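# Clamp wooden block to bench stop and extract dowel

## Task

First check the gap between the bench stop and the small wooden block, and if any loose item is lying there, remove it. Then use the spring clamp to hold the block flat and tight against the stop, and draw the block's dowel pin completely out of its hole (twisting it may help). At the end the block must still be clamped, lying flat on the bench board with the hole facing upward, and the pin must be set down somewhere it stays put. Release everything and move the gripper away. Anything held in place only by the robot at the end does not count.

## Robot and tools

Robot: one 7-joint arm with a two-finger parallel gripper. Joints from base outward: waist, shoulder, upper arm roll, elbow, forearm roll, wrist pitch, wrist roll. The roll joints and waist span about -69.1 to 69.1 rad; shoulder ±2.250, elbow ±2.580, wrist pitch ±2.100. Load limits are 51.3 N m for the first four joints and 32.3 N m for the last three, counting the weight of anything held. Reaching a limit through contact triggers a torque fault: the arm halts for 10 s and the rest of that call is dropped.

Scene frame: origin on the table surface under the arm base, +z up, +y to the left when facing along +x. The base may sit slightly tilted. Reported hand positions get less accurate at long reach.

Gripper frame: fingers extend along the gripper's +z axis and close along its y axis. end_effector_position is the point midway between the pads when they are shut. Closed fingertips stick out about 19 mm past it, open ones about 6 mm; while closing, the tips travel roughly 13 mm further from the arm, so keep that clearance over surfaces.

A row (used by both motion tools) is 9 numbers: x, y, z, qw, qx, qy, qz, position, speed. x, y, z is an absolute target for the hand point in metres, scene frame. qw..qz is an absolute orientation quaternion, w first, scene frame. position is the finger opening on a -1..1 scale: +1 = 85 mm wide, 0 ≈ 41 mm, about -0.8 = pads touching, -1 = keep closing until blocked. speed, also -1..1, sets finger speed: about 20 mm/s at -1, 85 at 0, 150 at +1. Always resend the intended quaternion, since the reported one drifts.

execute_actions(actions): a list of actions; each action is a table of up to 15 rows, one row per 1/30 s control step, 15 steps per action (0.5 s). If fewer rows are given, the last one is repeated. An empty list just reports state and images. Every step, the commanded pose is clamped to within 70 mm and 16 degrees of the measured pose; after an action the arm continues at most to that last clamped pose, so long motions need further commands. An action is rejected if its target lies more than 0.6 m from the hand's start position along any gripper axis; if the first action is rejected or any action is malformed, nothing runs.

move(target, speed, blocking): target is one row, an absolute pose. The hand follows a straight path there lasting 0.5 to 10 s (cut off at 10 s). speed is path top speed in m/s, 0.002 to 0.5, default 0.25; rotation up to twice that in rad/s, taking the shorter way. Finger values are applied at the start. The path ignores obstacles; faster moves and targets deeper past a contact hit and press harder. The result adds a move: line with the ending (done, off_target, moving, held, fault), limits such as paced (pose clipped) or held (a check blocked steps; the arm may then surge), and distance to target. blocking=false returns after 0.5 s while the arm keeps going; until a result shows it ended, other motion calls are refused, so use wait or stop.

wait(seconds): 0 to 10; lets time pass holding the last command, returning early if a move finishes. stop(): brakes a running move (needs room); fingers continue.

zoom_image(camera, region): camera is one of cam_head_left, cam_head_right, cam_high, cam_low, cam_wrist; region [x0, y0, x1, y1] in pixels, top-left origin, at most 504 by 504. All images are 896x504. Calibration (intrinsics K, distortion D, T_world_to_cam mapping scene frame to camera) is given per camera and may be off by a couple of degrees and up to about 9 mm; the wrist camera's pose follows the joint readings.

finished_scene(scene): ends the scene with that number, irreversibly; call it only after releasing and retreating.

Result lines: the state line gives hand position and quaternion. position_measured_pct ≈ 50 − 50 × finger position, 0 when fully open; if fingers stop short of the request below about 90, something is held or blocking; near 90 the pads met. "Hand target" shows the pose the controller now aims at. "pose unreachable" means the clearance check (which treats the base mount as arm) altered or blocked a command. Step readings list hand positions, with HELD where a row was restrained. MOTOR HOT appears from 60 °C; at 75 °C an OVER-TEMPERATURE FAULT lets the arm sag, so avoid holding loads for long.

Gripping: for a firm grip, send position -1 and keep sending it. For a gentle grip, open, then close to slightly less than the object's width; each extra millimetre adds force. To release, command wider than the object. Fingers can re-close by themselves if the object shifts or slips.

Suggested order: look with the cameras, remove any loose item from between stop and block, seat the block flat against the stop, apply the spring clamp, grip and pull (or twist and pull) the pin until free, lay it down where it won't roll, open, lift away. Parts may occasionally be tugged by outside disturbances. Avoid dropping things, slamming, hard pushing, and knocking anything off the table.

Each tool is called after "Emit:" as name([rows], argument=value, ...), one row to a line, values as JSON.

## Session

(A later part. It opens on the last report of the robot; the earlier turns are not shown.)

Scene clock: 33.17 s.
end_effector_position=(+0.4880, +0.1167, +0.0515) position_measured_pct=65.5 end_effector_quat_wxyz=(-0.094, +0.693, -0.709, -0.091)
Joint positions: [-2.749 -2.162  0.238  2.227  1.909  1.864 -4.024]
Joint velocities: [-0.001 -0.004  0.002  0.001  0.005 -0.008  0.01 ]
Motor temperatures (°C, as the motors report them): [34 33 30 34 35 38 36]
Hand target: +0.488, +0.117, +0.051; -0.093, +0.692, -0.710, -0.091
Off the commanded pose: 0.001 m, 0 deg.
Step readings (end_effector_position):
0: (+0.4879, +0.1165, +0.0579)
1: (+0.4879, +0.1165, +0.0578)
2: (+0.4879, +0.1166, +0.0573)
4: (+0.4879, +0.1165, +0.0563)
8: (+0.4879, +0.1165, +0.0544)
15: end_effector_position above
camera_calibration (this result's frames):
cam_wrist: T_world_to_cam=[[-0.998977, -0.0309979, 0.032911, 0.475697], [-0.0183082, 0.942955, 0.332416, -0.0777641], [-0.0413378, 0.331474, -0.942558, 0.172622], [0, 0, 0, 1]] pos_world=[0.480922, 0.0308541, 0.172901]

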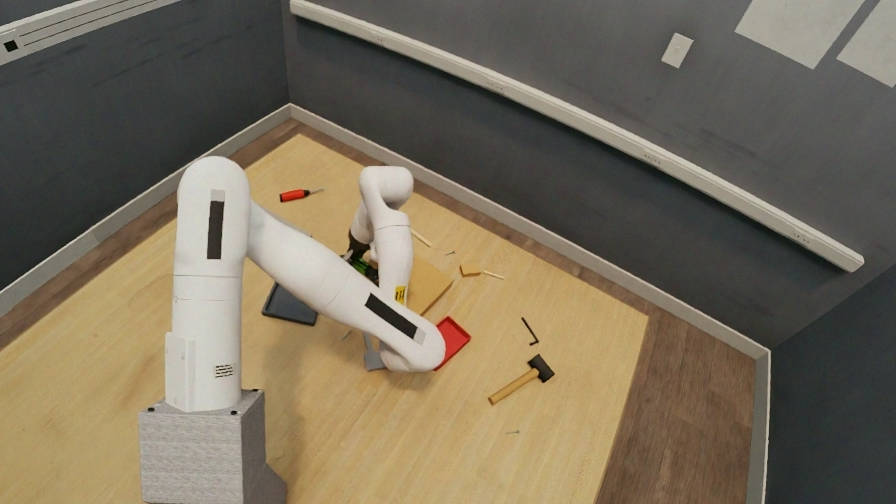

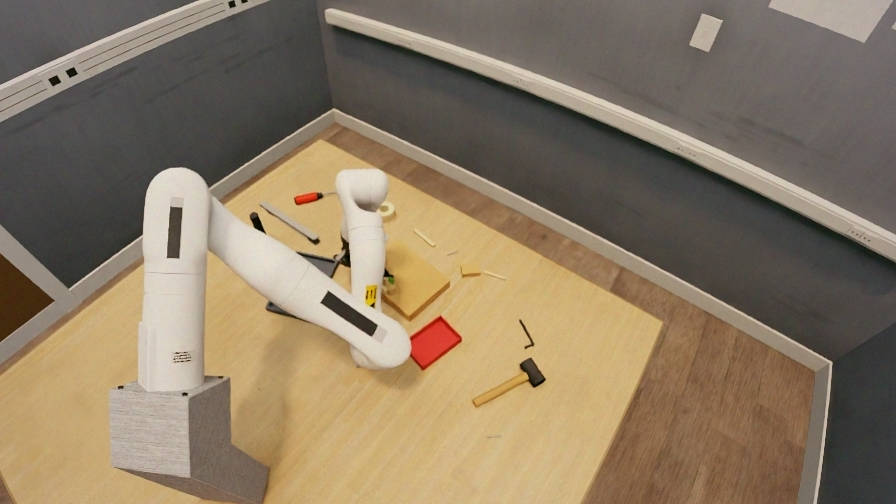

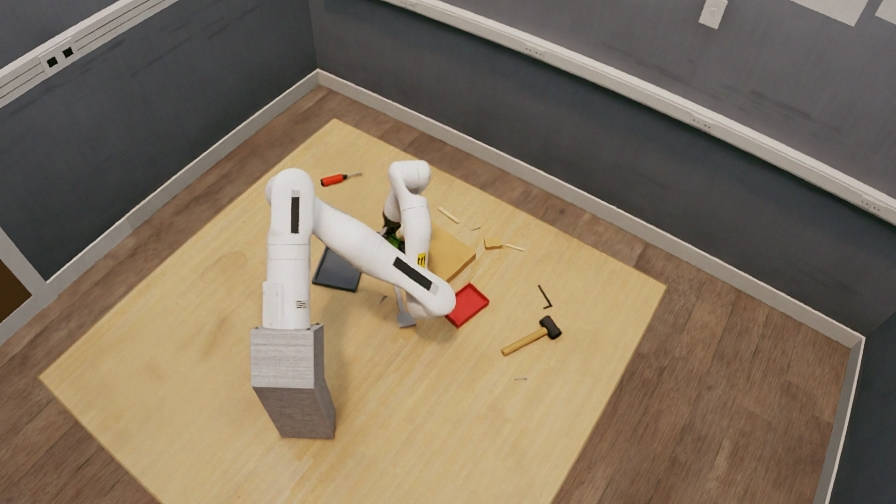

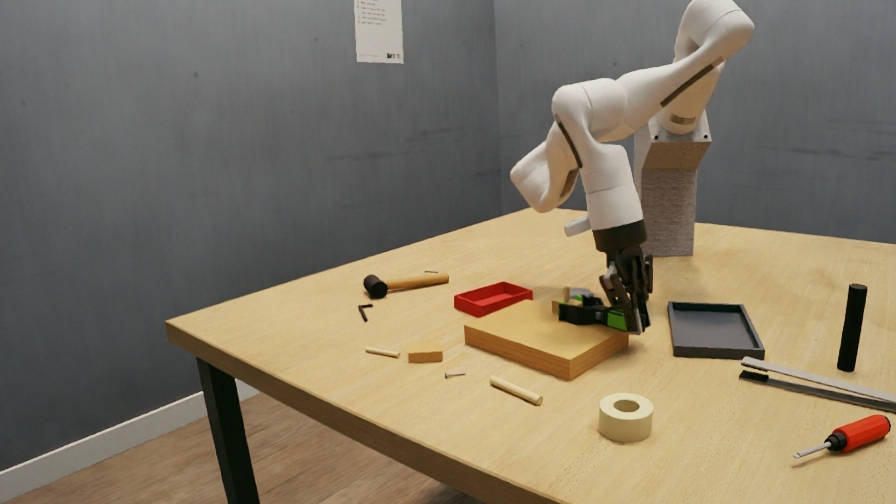

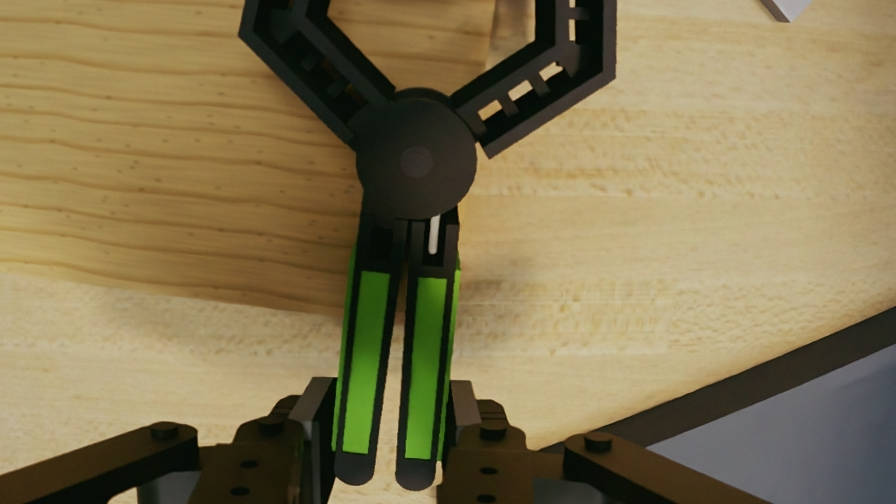

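Contact on the board. Now open slowly.

Emit:
execute_actions([
  [[0.488,0.1165,0.051,-0.0934,0.6924,-0.7095,-0.0911,0.3,-1]],
  [[0.488,0.1165,0.05,-0.0934,0.6924,-0.7095,-0.0911,0.3,-1]],
  [[0.488,0.1165,0.05,-0.0934,0.6924,-0.7095,-0.0911,0.3,-1]],
  [[0.488,0.1165,0.05,-0.0934,0.6924,-0.7095,-0.0911,0.6,0]],
])

Emit:
move(target=[0.488,0.11,0.105,-0.0934,0.6924,-0.7095,-0.0911,0.6,0], speed=0.15)

Emit:
move(target=[0.482,0.02,0.125,0,0.6691,-0.7431,0,-0.2,0], speed=0.2)

Scene clock: 35.50 s.
end_effector_position=(+0.4880, +0.1165, +0.0500) position_measured_pct=19.8 end_effector_quat_wxyz=(-0.093, +0.692, -0.710, -0.091)
Joint positions: [-2.751 -2.164  0.24   2.225  1.913  1.862 -4.021]
Joint velocities: [-0. -0. -0. -0.  0.  0. -0.]
Motor temperatures (°C, as the motors report them): [34 33 30 34 35 38 36]
Hand target: +0.488, +0.117, +0.050; -0.093, +0.692, -0.710, -0.091
Off the commanded pose: 0.000 m, 0 deg.
Step readings (end_effector_position; steps 1 to 15: 1st action; 16 to 30: 2nd action; 31 to 45: 3rd action; 46 to 60: 4th action):
0: (+0.4881, +0.1167, +0.0515)
1: (+0.4881, +0.1166, +0.0515)
2: (+0.4882, +0.1166, +0.0515)
4: (+0.4885, +0.1165, +0.0515)
8: (+0.4886, +0.1164, +0.0514)
15: (+0.4879, +0.1164, +0.0510)
16: (+0.4878, +0.1164, +0.0508)
17: (+0.4879, +0.1164, +0.0505)
19: (+0.4882, +0.1164, +0.0504)
23: (+0.4882, +0.1159, +0.0501)
30: (+0.4880, +0.1164, +0.0500)
31: (+0.4880, +0.1164, +0.0500)
32: (+0.4880, +0.1164, +0.0500)
34: (+0.4880, +0.1165, +0.0500)
38: (+0.4880, +0.1165, +0.0500)
45: (+0.4880, +0.1165, +0.0500)
46: (+0.4880, +0.1165, +0.0500)
47: (+0.4880, +0.1165, +0.0500)
49: (+0.4880, +0.1165, +0.0500)
53: (+0.4880, +0.1165, +0.0500)
60: end_effector_position above
camera_calibration (this result's frames):
cam_wrist: T_world_to_cam=[[-0.998985, -0.0302759, 0.0333549, 0.475627], [-0.0174908, 0.943062, 0.332157, -0.07752], [-0.0415121, 0.331237, -0.942634, 0.171403], [0, 0, 0, 1]] pos_world=[0.480904, 0.0307312, 0.171455]

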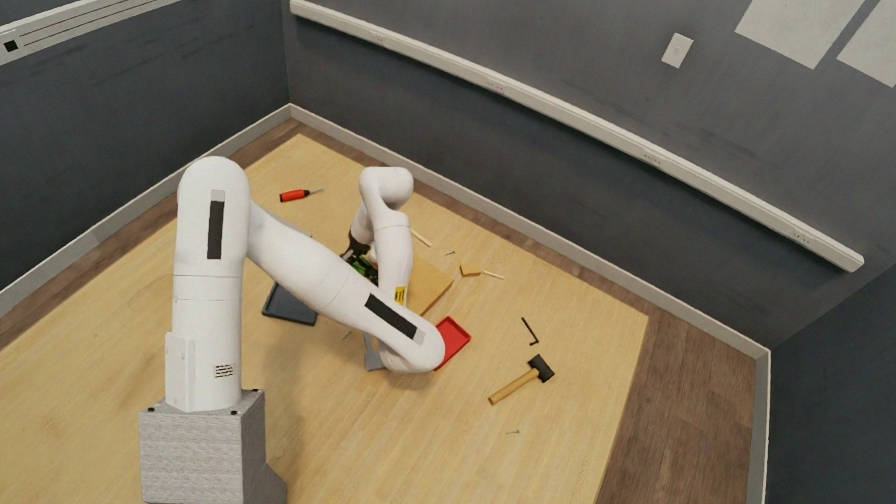

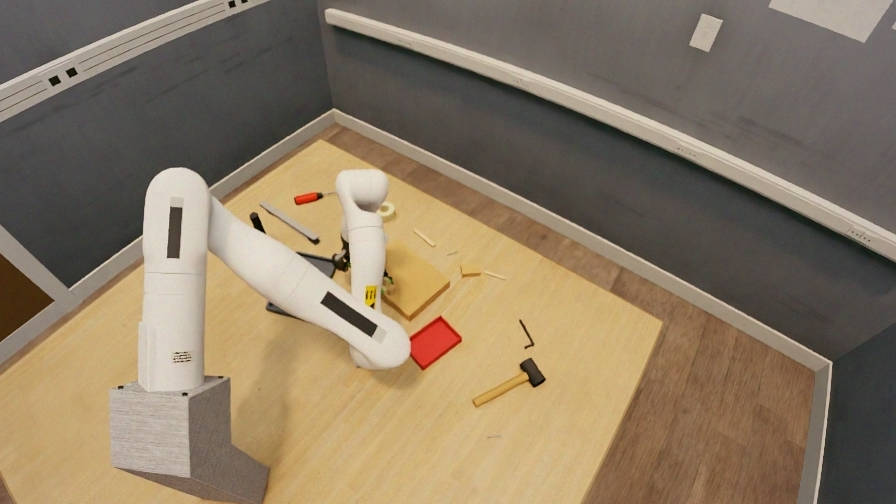

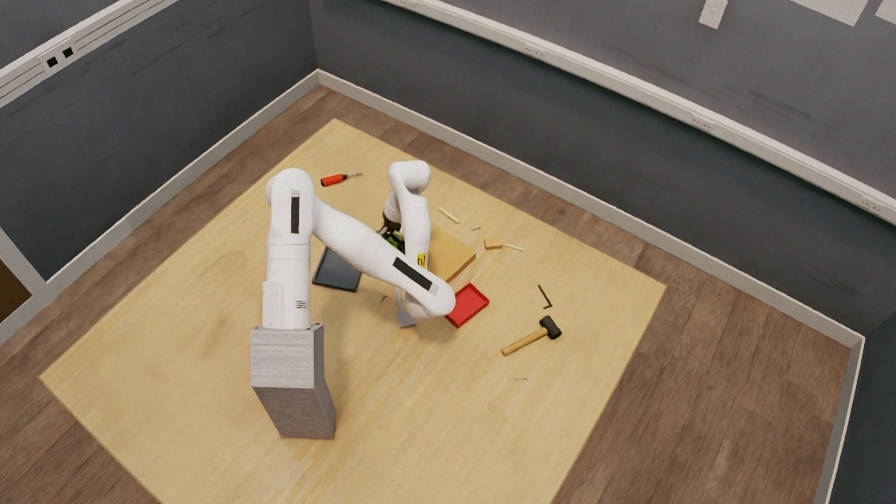

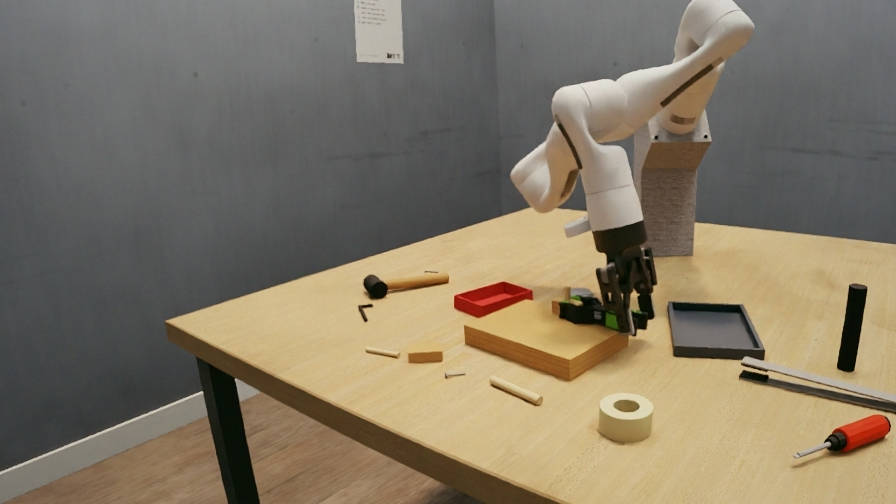

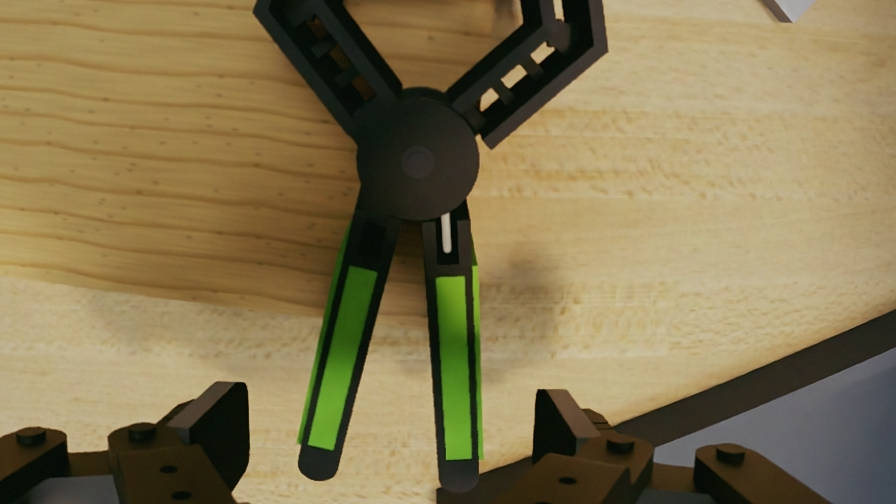

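Scene clock: 36.30 s.
end_effector_position=(+0.4882, +0.1100, +0.1050) position_measured_pct=19.8 end_effector_quat_wxyz=(-0.094, +0.692, -0.710, -0.091)
Joint positions: [-2.676 -2.078  0.159  2.275  1.74   1.934 -4.135]
Joint velocities: [ 0.002  0.005 -0.002  0.003 -0.001  0.001  0.001]
Motor temperatures (°C, as the motors report them): [34 33 30 34 35 38 36]
Hand target: +0.488, +0.110, +0.105; -0.094, +0.692, -0.710, -0.091
Off the commanded pose: 0.000 m, 0 deg.
move: done
camera_calibration (this result's frames):
cam_wrist: T_world_to_cam=[[-0.999001, -0.0297365, 0.0333619, 0.473741], [-0.0169481, 0.942822, 0.332866, -0.0899998], [-0.0413526, 0.331968, -0.942384, 0.2252], [0, 0, 0, 1]] pos_world=[0.481055, 0.0241821, 0.226377]

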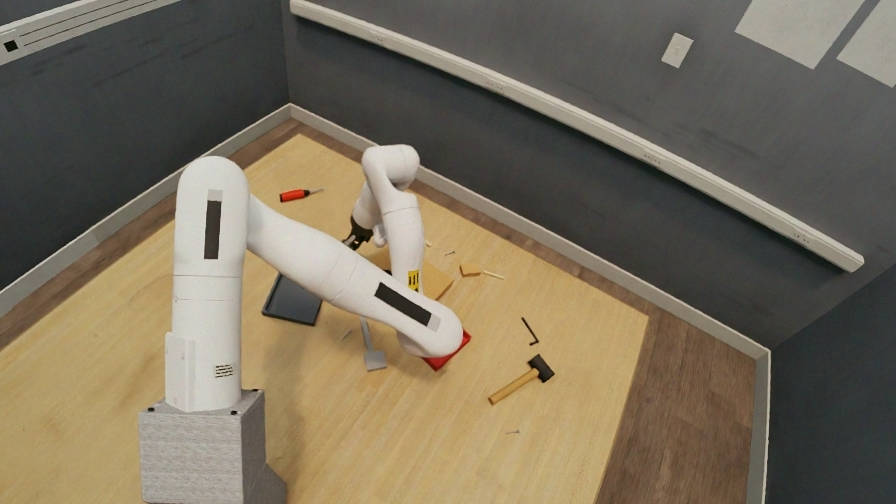

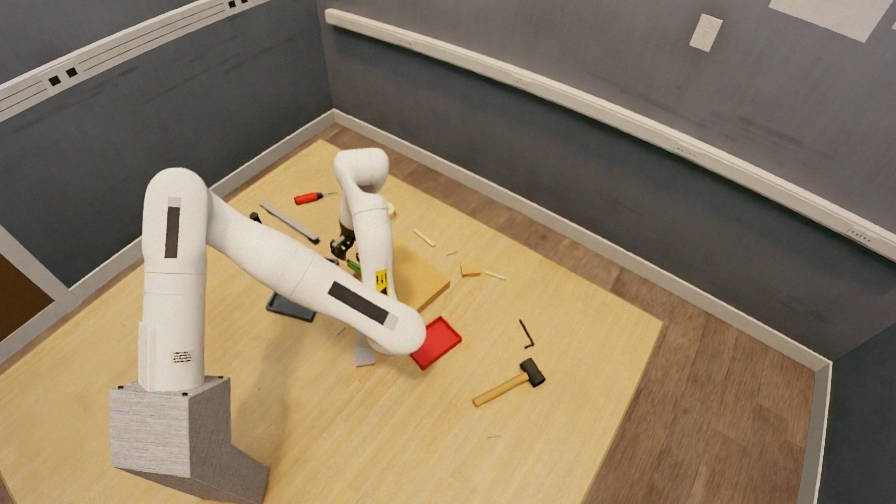

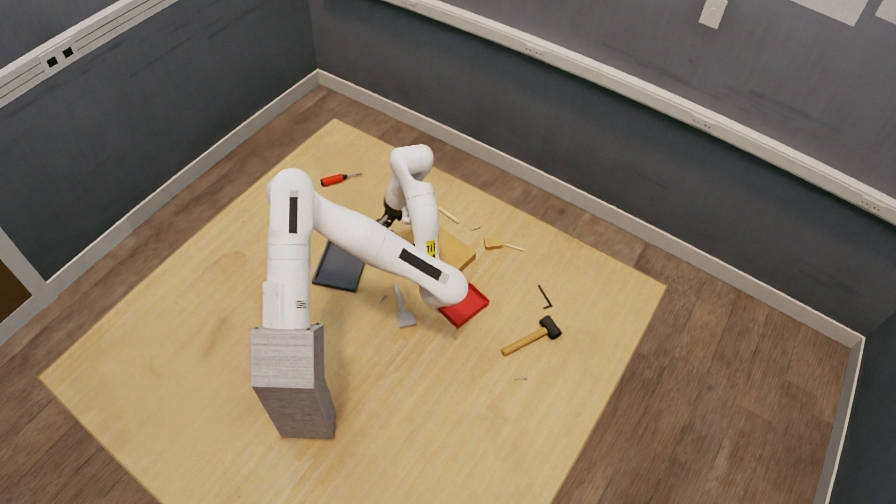

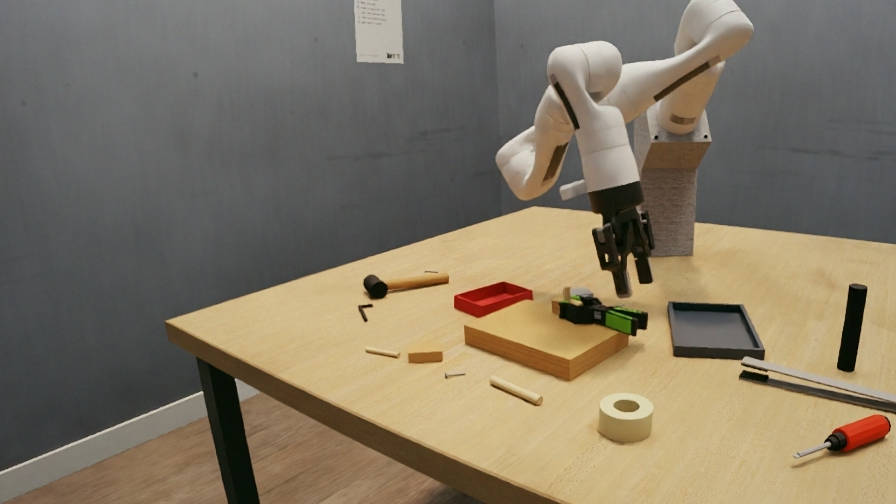

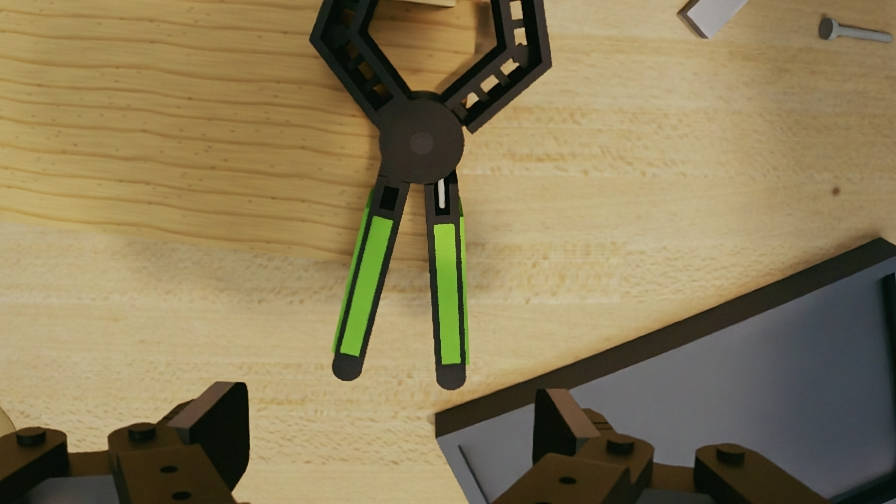

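Scene clock: 37.33 s.
end_effector_position=(+0.4819, +0.0202, +0.1250) position_measured_pct=59.9 end_effector_quat_wxyz=(+0.000, -0.669, +0.743, +0.001)
Joint positions: [-2.55  -2.029  0.196  2.3    1.763  2.103 -4.216]
Joint velocities: [ 0.005  0.002  0.001  0.     0.001 -0.002 -0.002]
Motor temperatures (°C, as the motors report them): [34 33 30 34 35 38 36]
Hand target: +0.482, +0.020, +0.125; +0.000, -0.669, +0.743, +0.000
Off the commanded pose: 0.000 m, 0 deg.
joint sent to its limit — the command would take joint 6 (wrist pitch) past its upper limit, so that joint was sent only as far as its limit.
move: done
camera_calibration (this result's frames):
cam_wrist: T_world_to_cam=[[-0.997038, 0.060778, 0.0471294, 0.459664], [0.0643234, 0.994894, 0.077768, -0.0203692], [-0.0421622, 0.0805691, -0.995857, 0.285805], [0, 0, 0, 1]] pos_world=[0.471663, -0.0306993, 0.264541]

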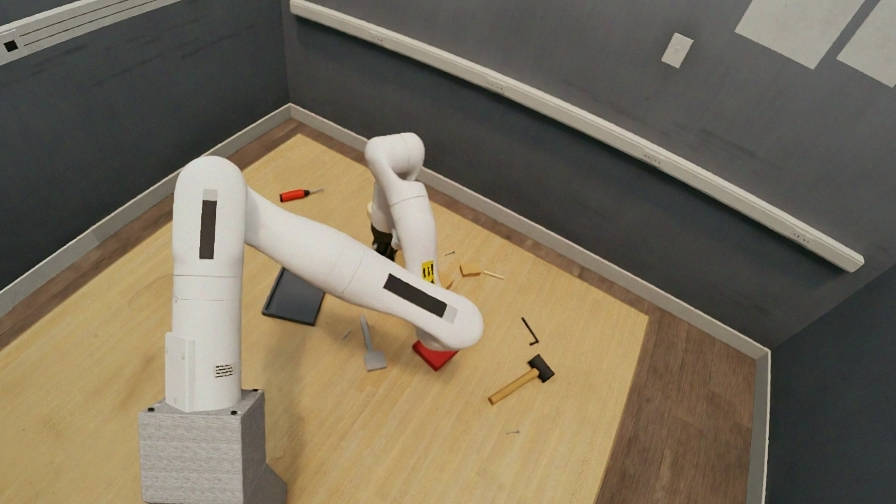

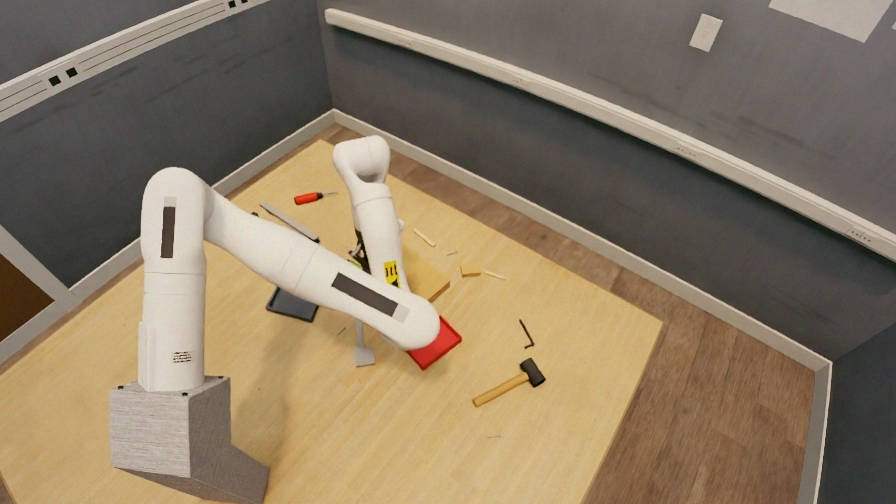

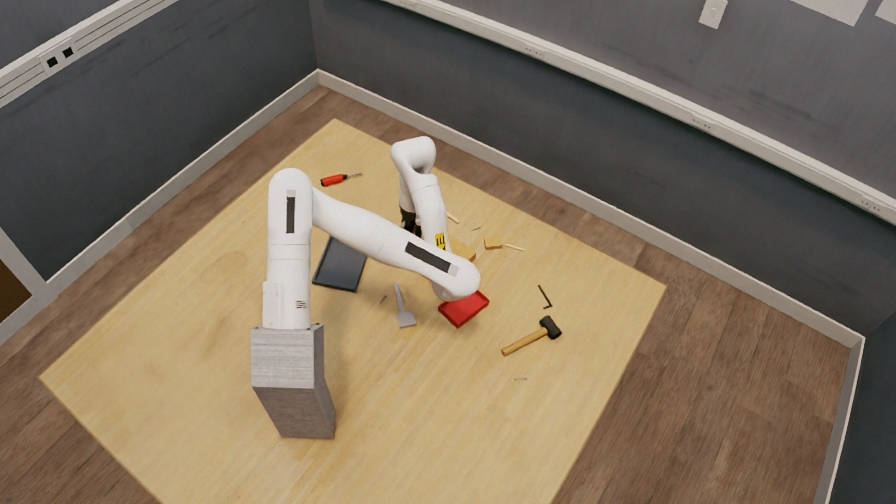

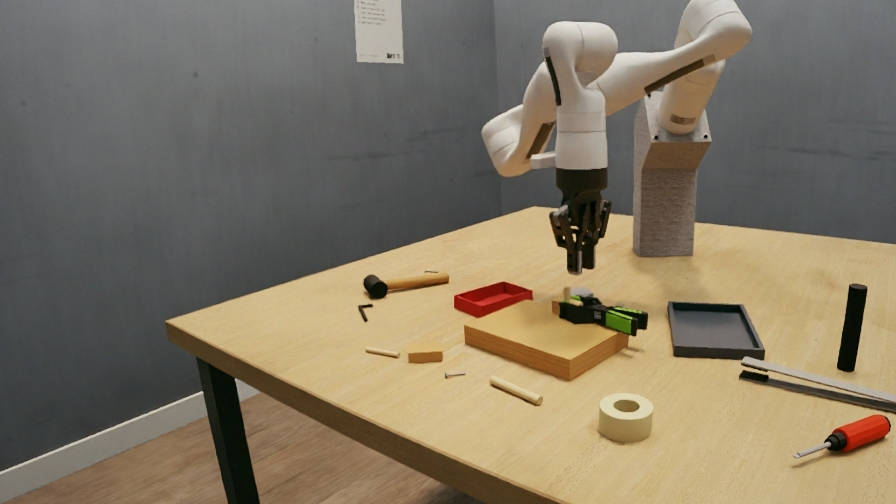

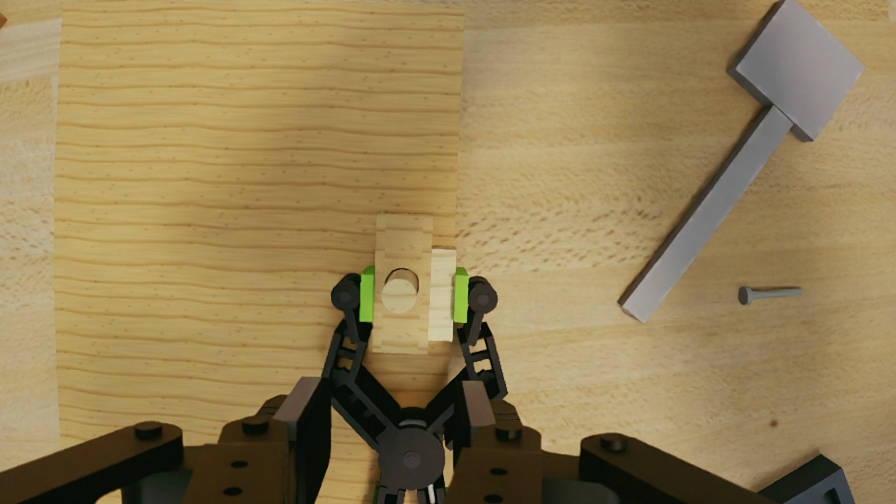

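Emit:
move(target=[0.4798,-0.0054,0.079,0,0.6691,-0.7431,0,-0.2,0], speed=0.1)

Scene clock: 38.43 s.
end_effector_position=(+0.4797, -0.0053, +0.0790) position_measured_pct=59.9 end_effector_quat_wxyz=(-0.000, -0.669, +0.743, -0.000)
Joint positions: [-2.559 -2.158  0.264  2.243  1.929  2.024 -4.027]
Joint velocities: [ 0.    -0.007  0.001 -0.003 -0.001 -0.002 -0.001]
Motor temperatures (°C, as the motors report them): [34 33 30 34 35 38 36]
Hand target: +0.479, -0.005, +0.079; -0.000, -0.669, +0.743, +0.000
Off the commanded pose: 0.000 m, 0 deg.
move: done
camera_calibration (this result's frames):
cam_wrist: T_world_to_cam=[[-0.997138, 0.0595611, 0.0465657, 0.46123], [0.0630167, 0.995065, 0.0766472, 0.00937076], [-0.0417707, 0.0793623, -0.99597, 0.241752], [0, 0, 0, 1]] pos_world=[0.469418, -0.0559819, 0.218582]

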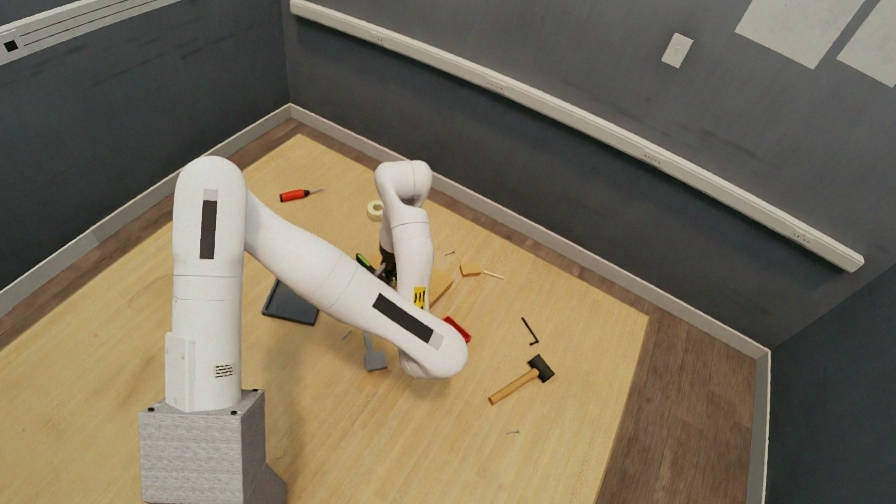

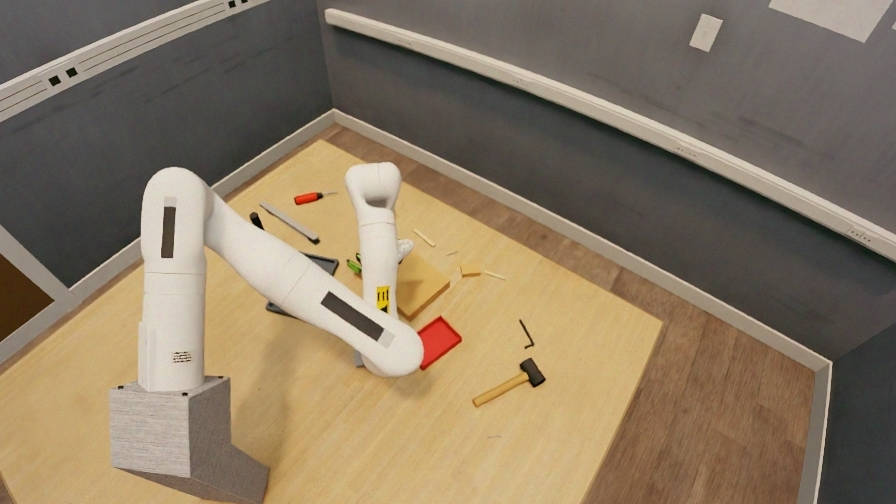

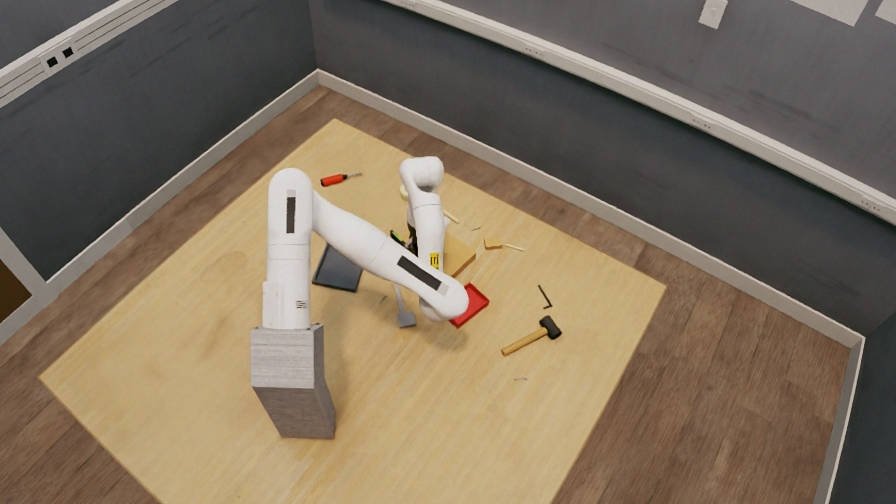

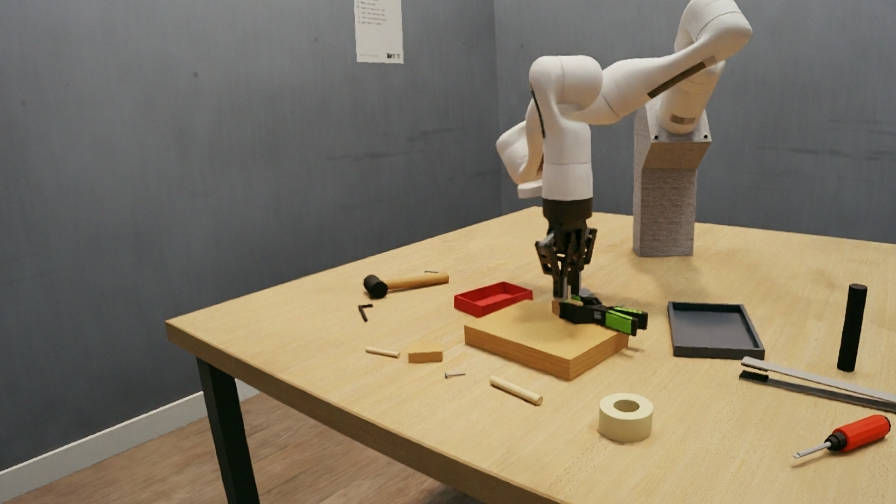

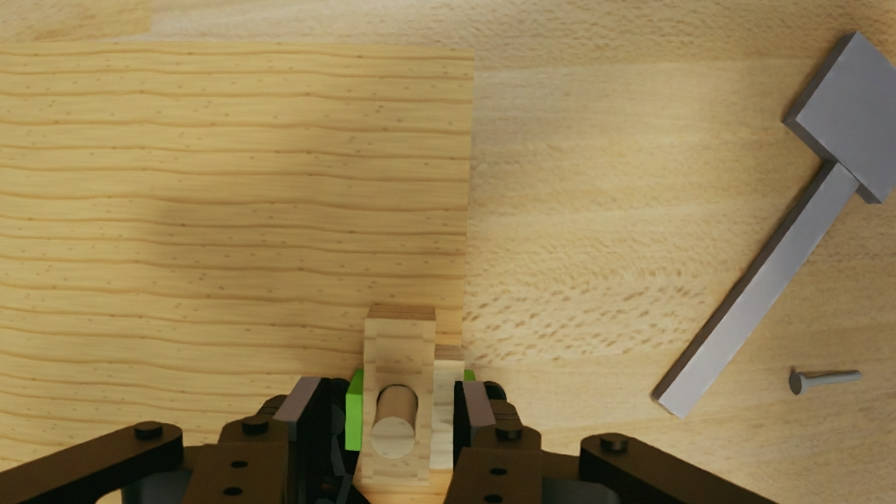

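Emit:
execute_actions([
  [[0.4796,-0.0054,0.079,0,0.6691,-0.7431,0,-1,0]],
])

Emit:
move(target=[0.4796,-0.0054,0.0825,0,0.9511,-0.309,0,-1,0], speed=0.35)

Scene clock: 39.10 s.
end_effector_position=(+0.4791, -0.0054, +0.0792) position_measured_pct=85.7 end_effector_quat_wxyz=(-0.000, -0.669, +0.743, +0.000)
Joint positions: [-2.559 -2.159  0.263  2.243  1.927  2.025 -4.027]
Joint velocities: [ 0.     0.    -0.     0.    -0.001  0.001  0.001]
Motor temperatures (°C, as the motors report them): [34 33 30 34 35 38 36]
Hand target: +0.480, -0.005, +0.079; -0.000, -0.669, +0.743, +0.000
Off the commanded pose: 0.001 m, 0 deg.
Step readings (end_effector_position):
0: (+0.4795, -0.0053, +0.0789)
1: (+0.4795, -0.0053, +0.0789)
2: (+0.4796, -0.0054, +0.0789)
4: (+0.4796, -0.0054, +0.0790)
8: (+0.4796, -0.0054, +0.0790)
15: end_effector_position above
camera_calibration (this result's frames):
cam_wrist: T_world_to_cam=[[-0.99711, 0.0594567, 0.0472949, 0.46058], [0.0629846, 0.995041, 0.0769784, 0.00948964], [-0.0424835, 0.0797348, -0.99591, 0.242233], [0, 0, 0, 1]] pos_world=[0.468942, -0.0561415, 0.218729]

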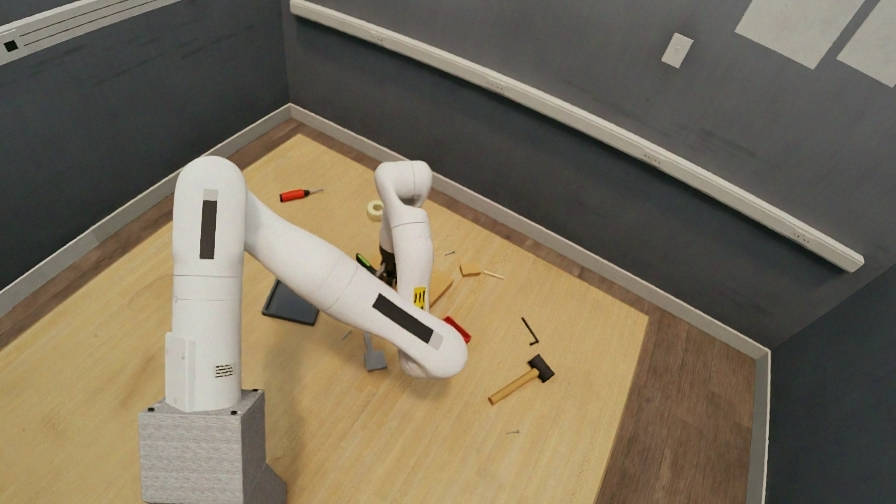

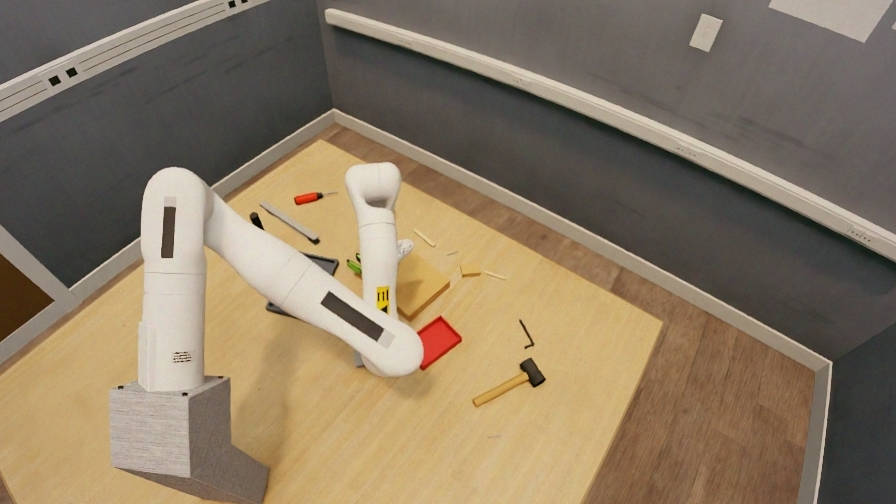

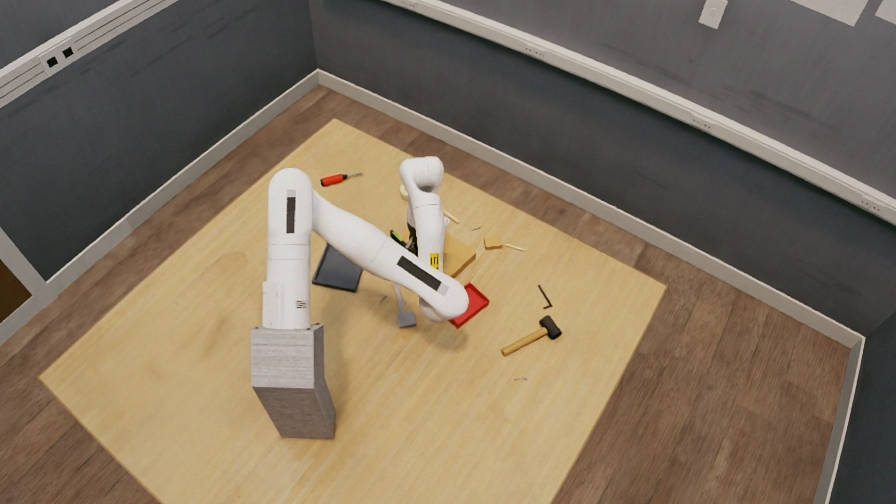

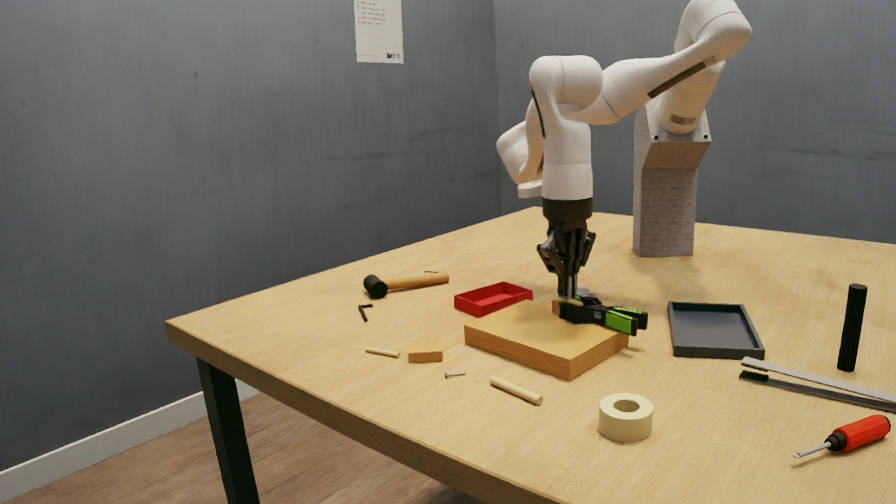

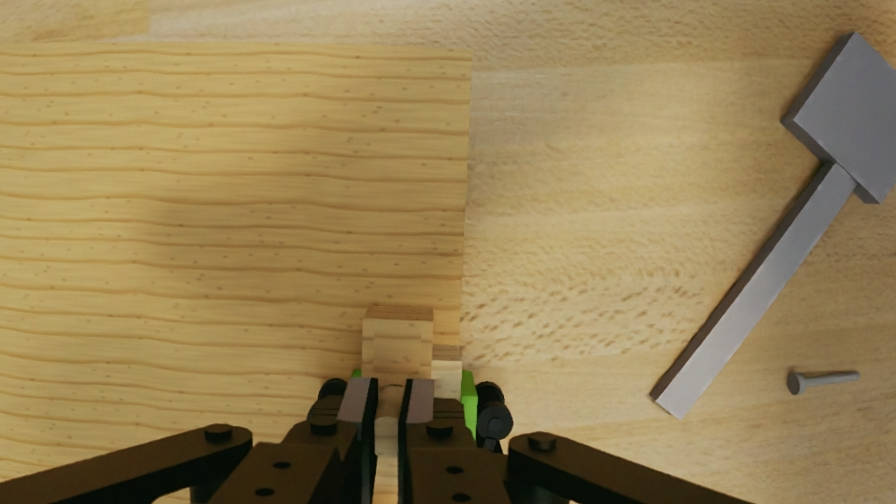

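Scene clock: 41.03 s.
end_effector_position=(+0.4790, -0.0055, +0.0819) position_measured_pct=85.7 end_effector_quat_wxyz=(+0.000, +0.951, -0.309, -0.001)
Joint positions: [-2.441 -2.114  0.416  2.249  1.874  1.9   -3.045]
Joint velocities: [-0.    -0.003 -0.001 -0.001 -0.    -0.001  0.001]
Motor temperatures (°C, as the motors report them): [34 33 30 34 35 38 36]
Hand target: +0.480, -0.005, +0.083; -0.000, +0.951, -0.309, +0.000
Off the commanded pose: 0.001 m, 0 deg.
move: done
camera_calibration (this result's frames):
cam_wrist: T_world_to_cam=[[-0.551085, -0.833091, 0.0475933, 0.241746], [-0.829387, 0.553123, 0.0785608, 0.434248], [-0.0917732, 0.00382037, -0.995773, 0.268134], [0, 0, 0, 1]] pos_world=[0.517989, -0.0398206, 0.22138]

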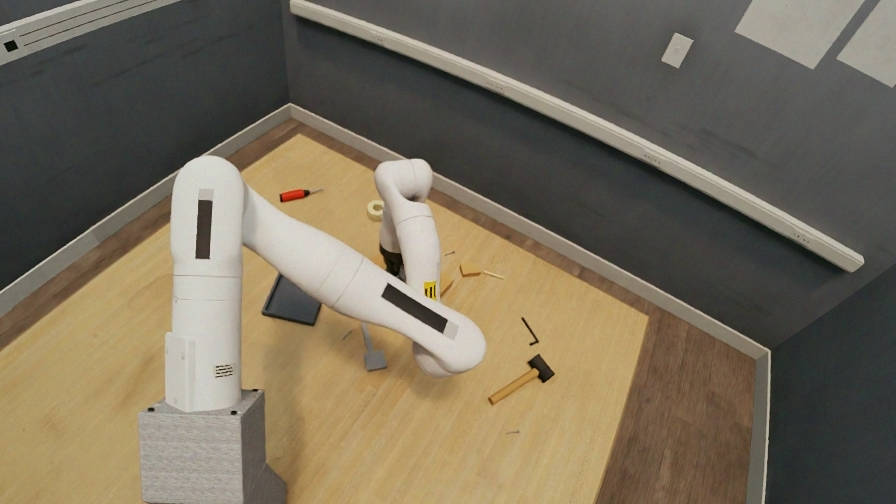

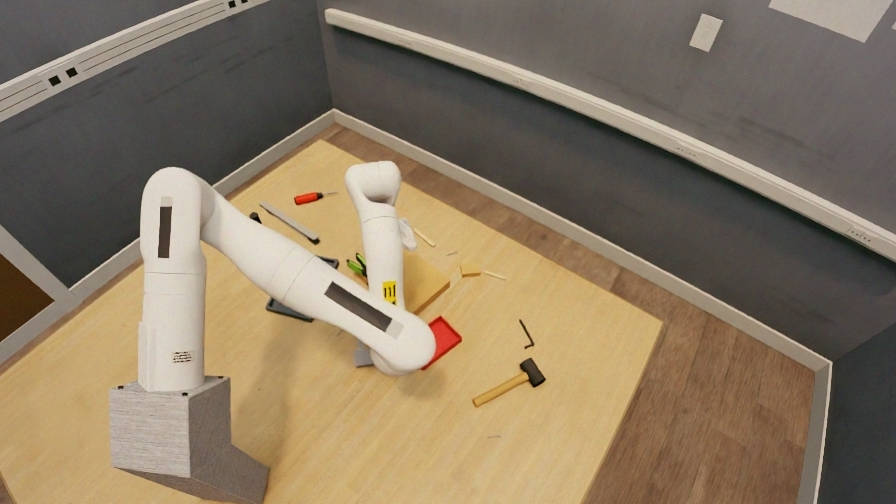

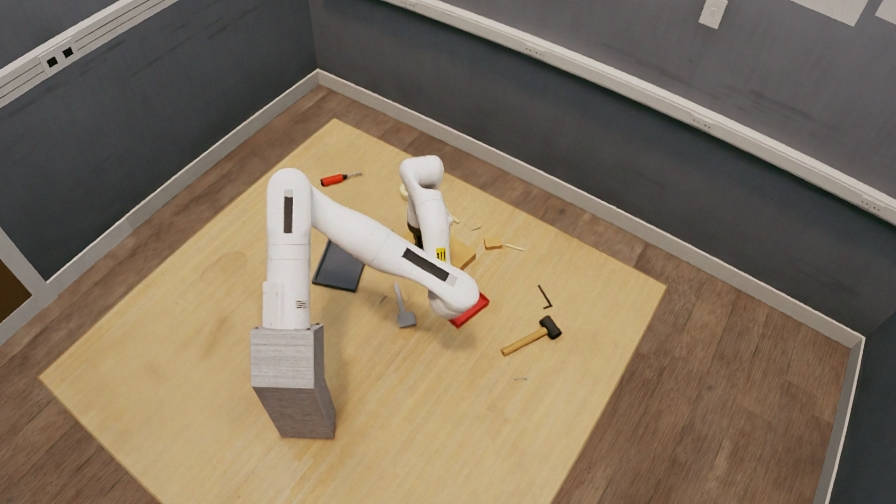

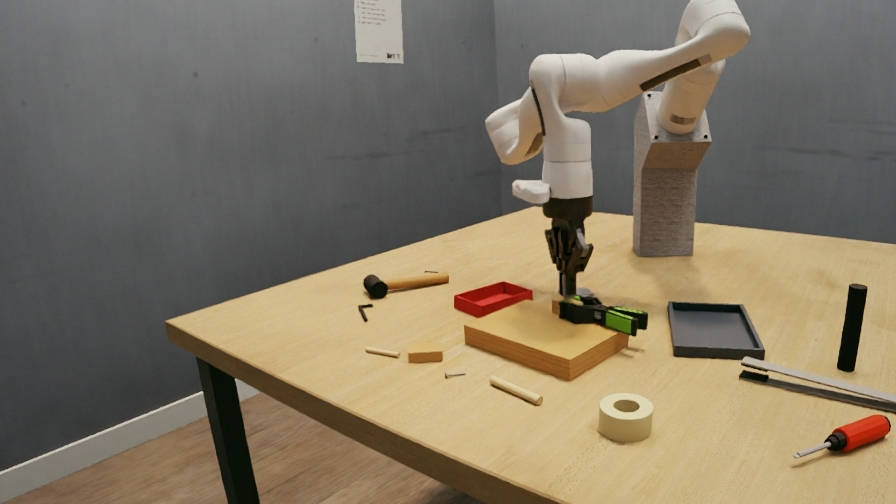

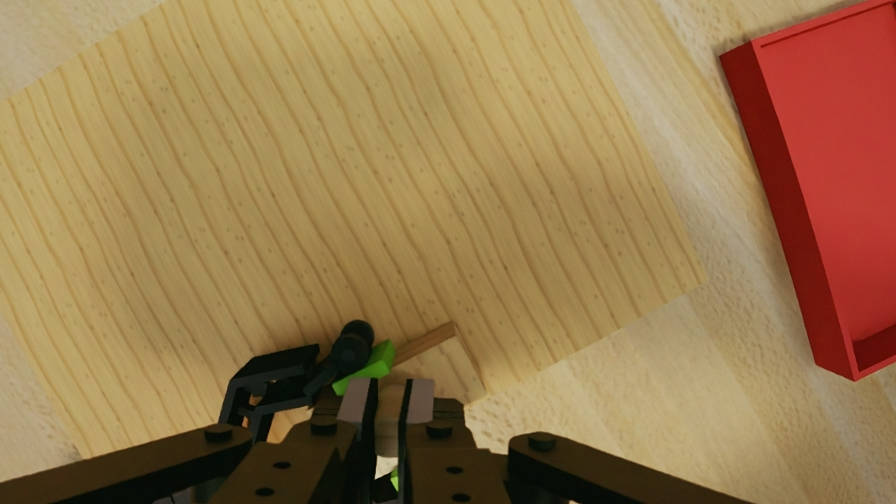

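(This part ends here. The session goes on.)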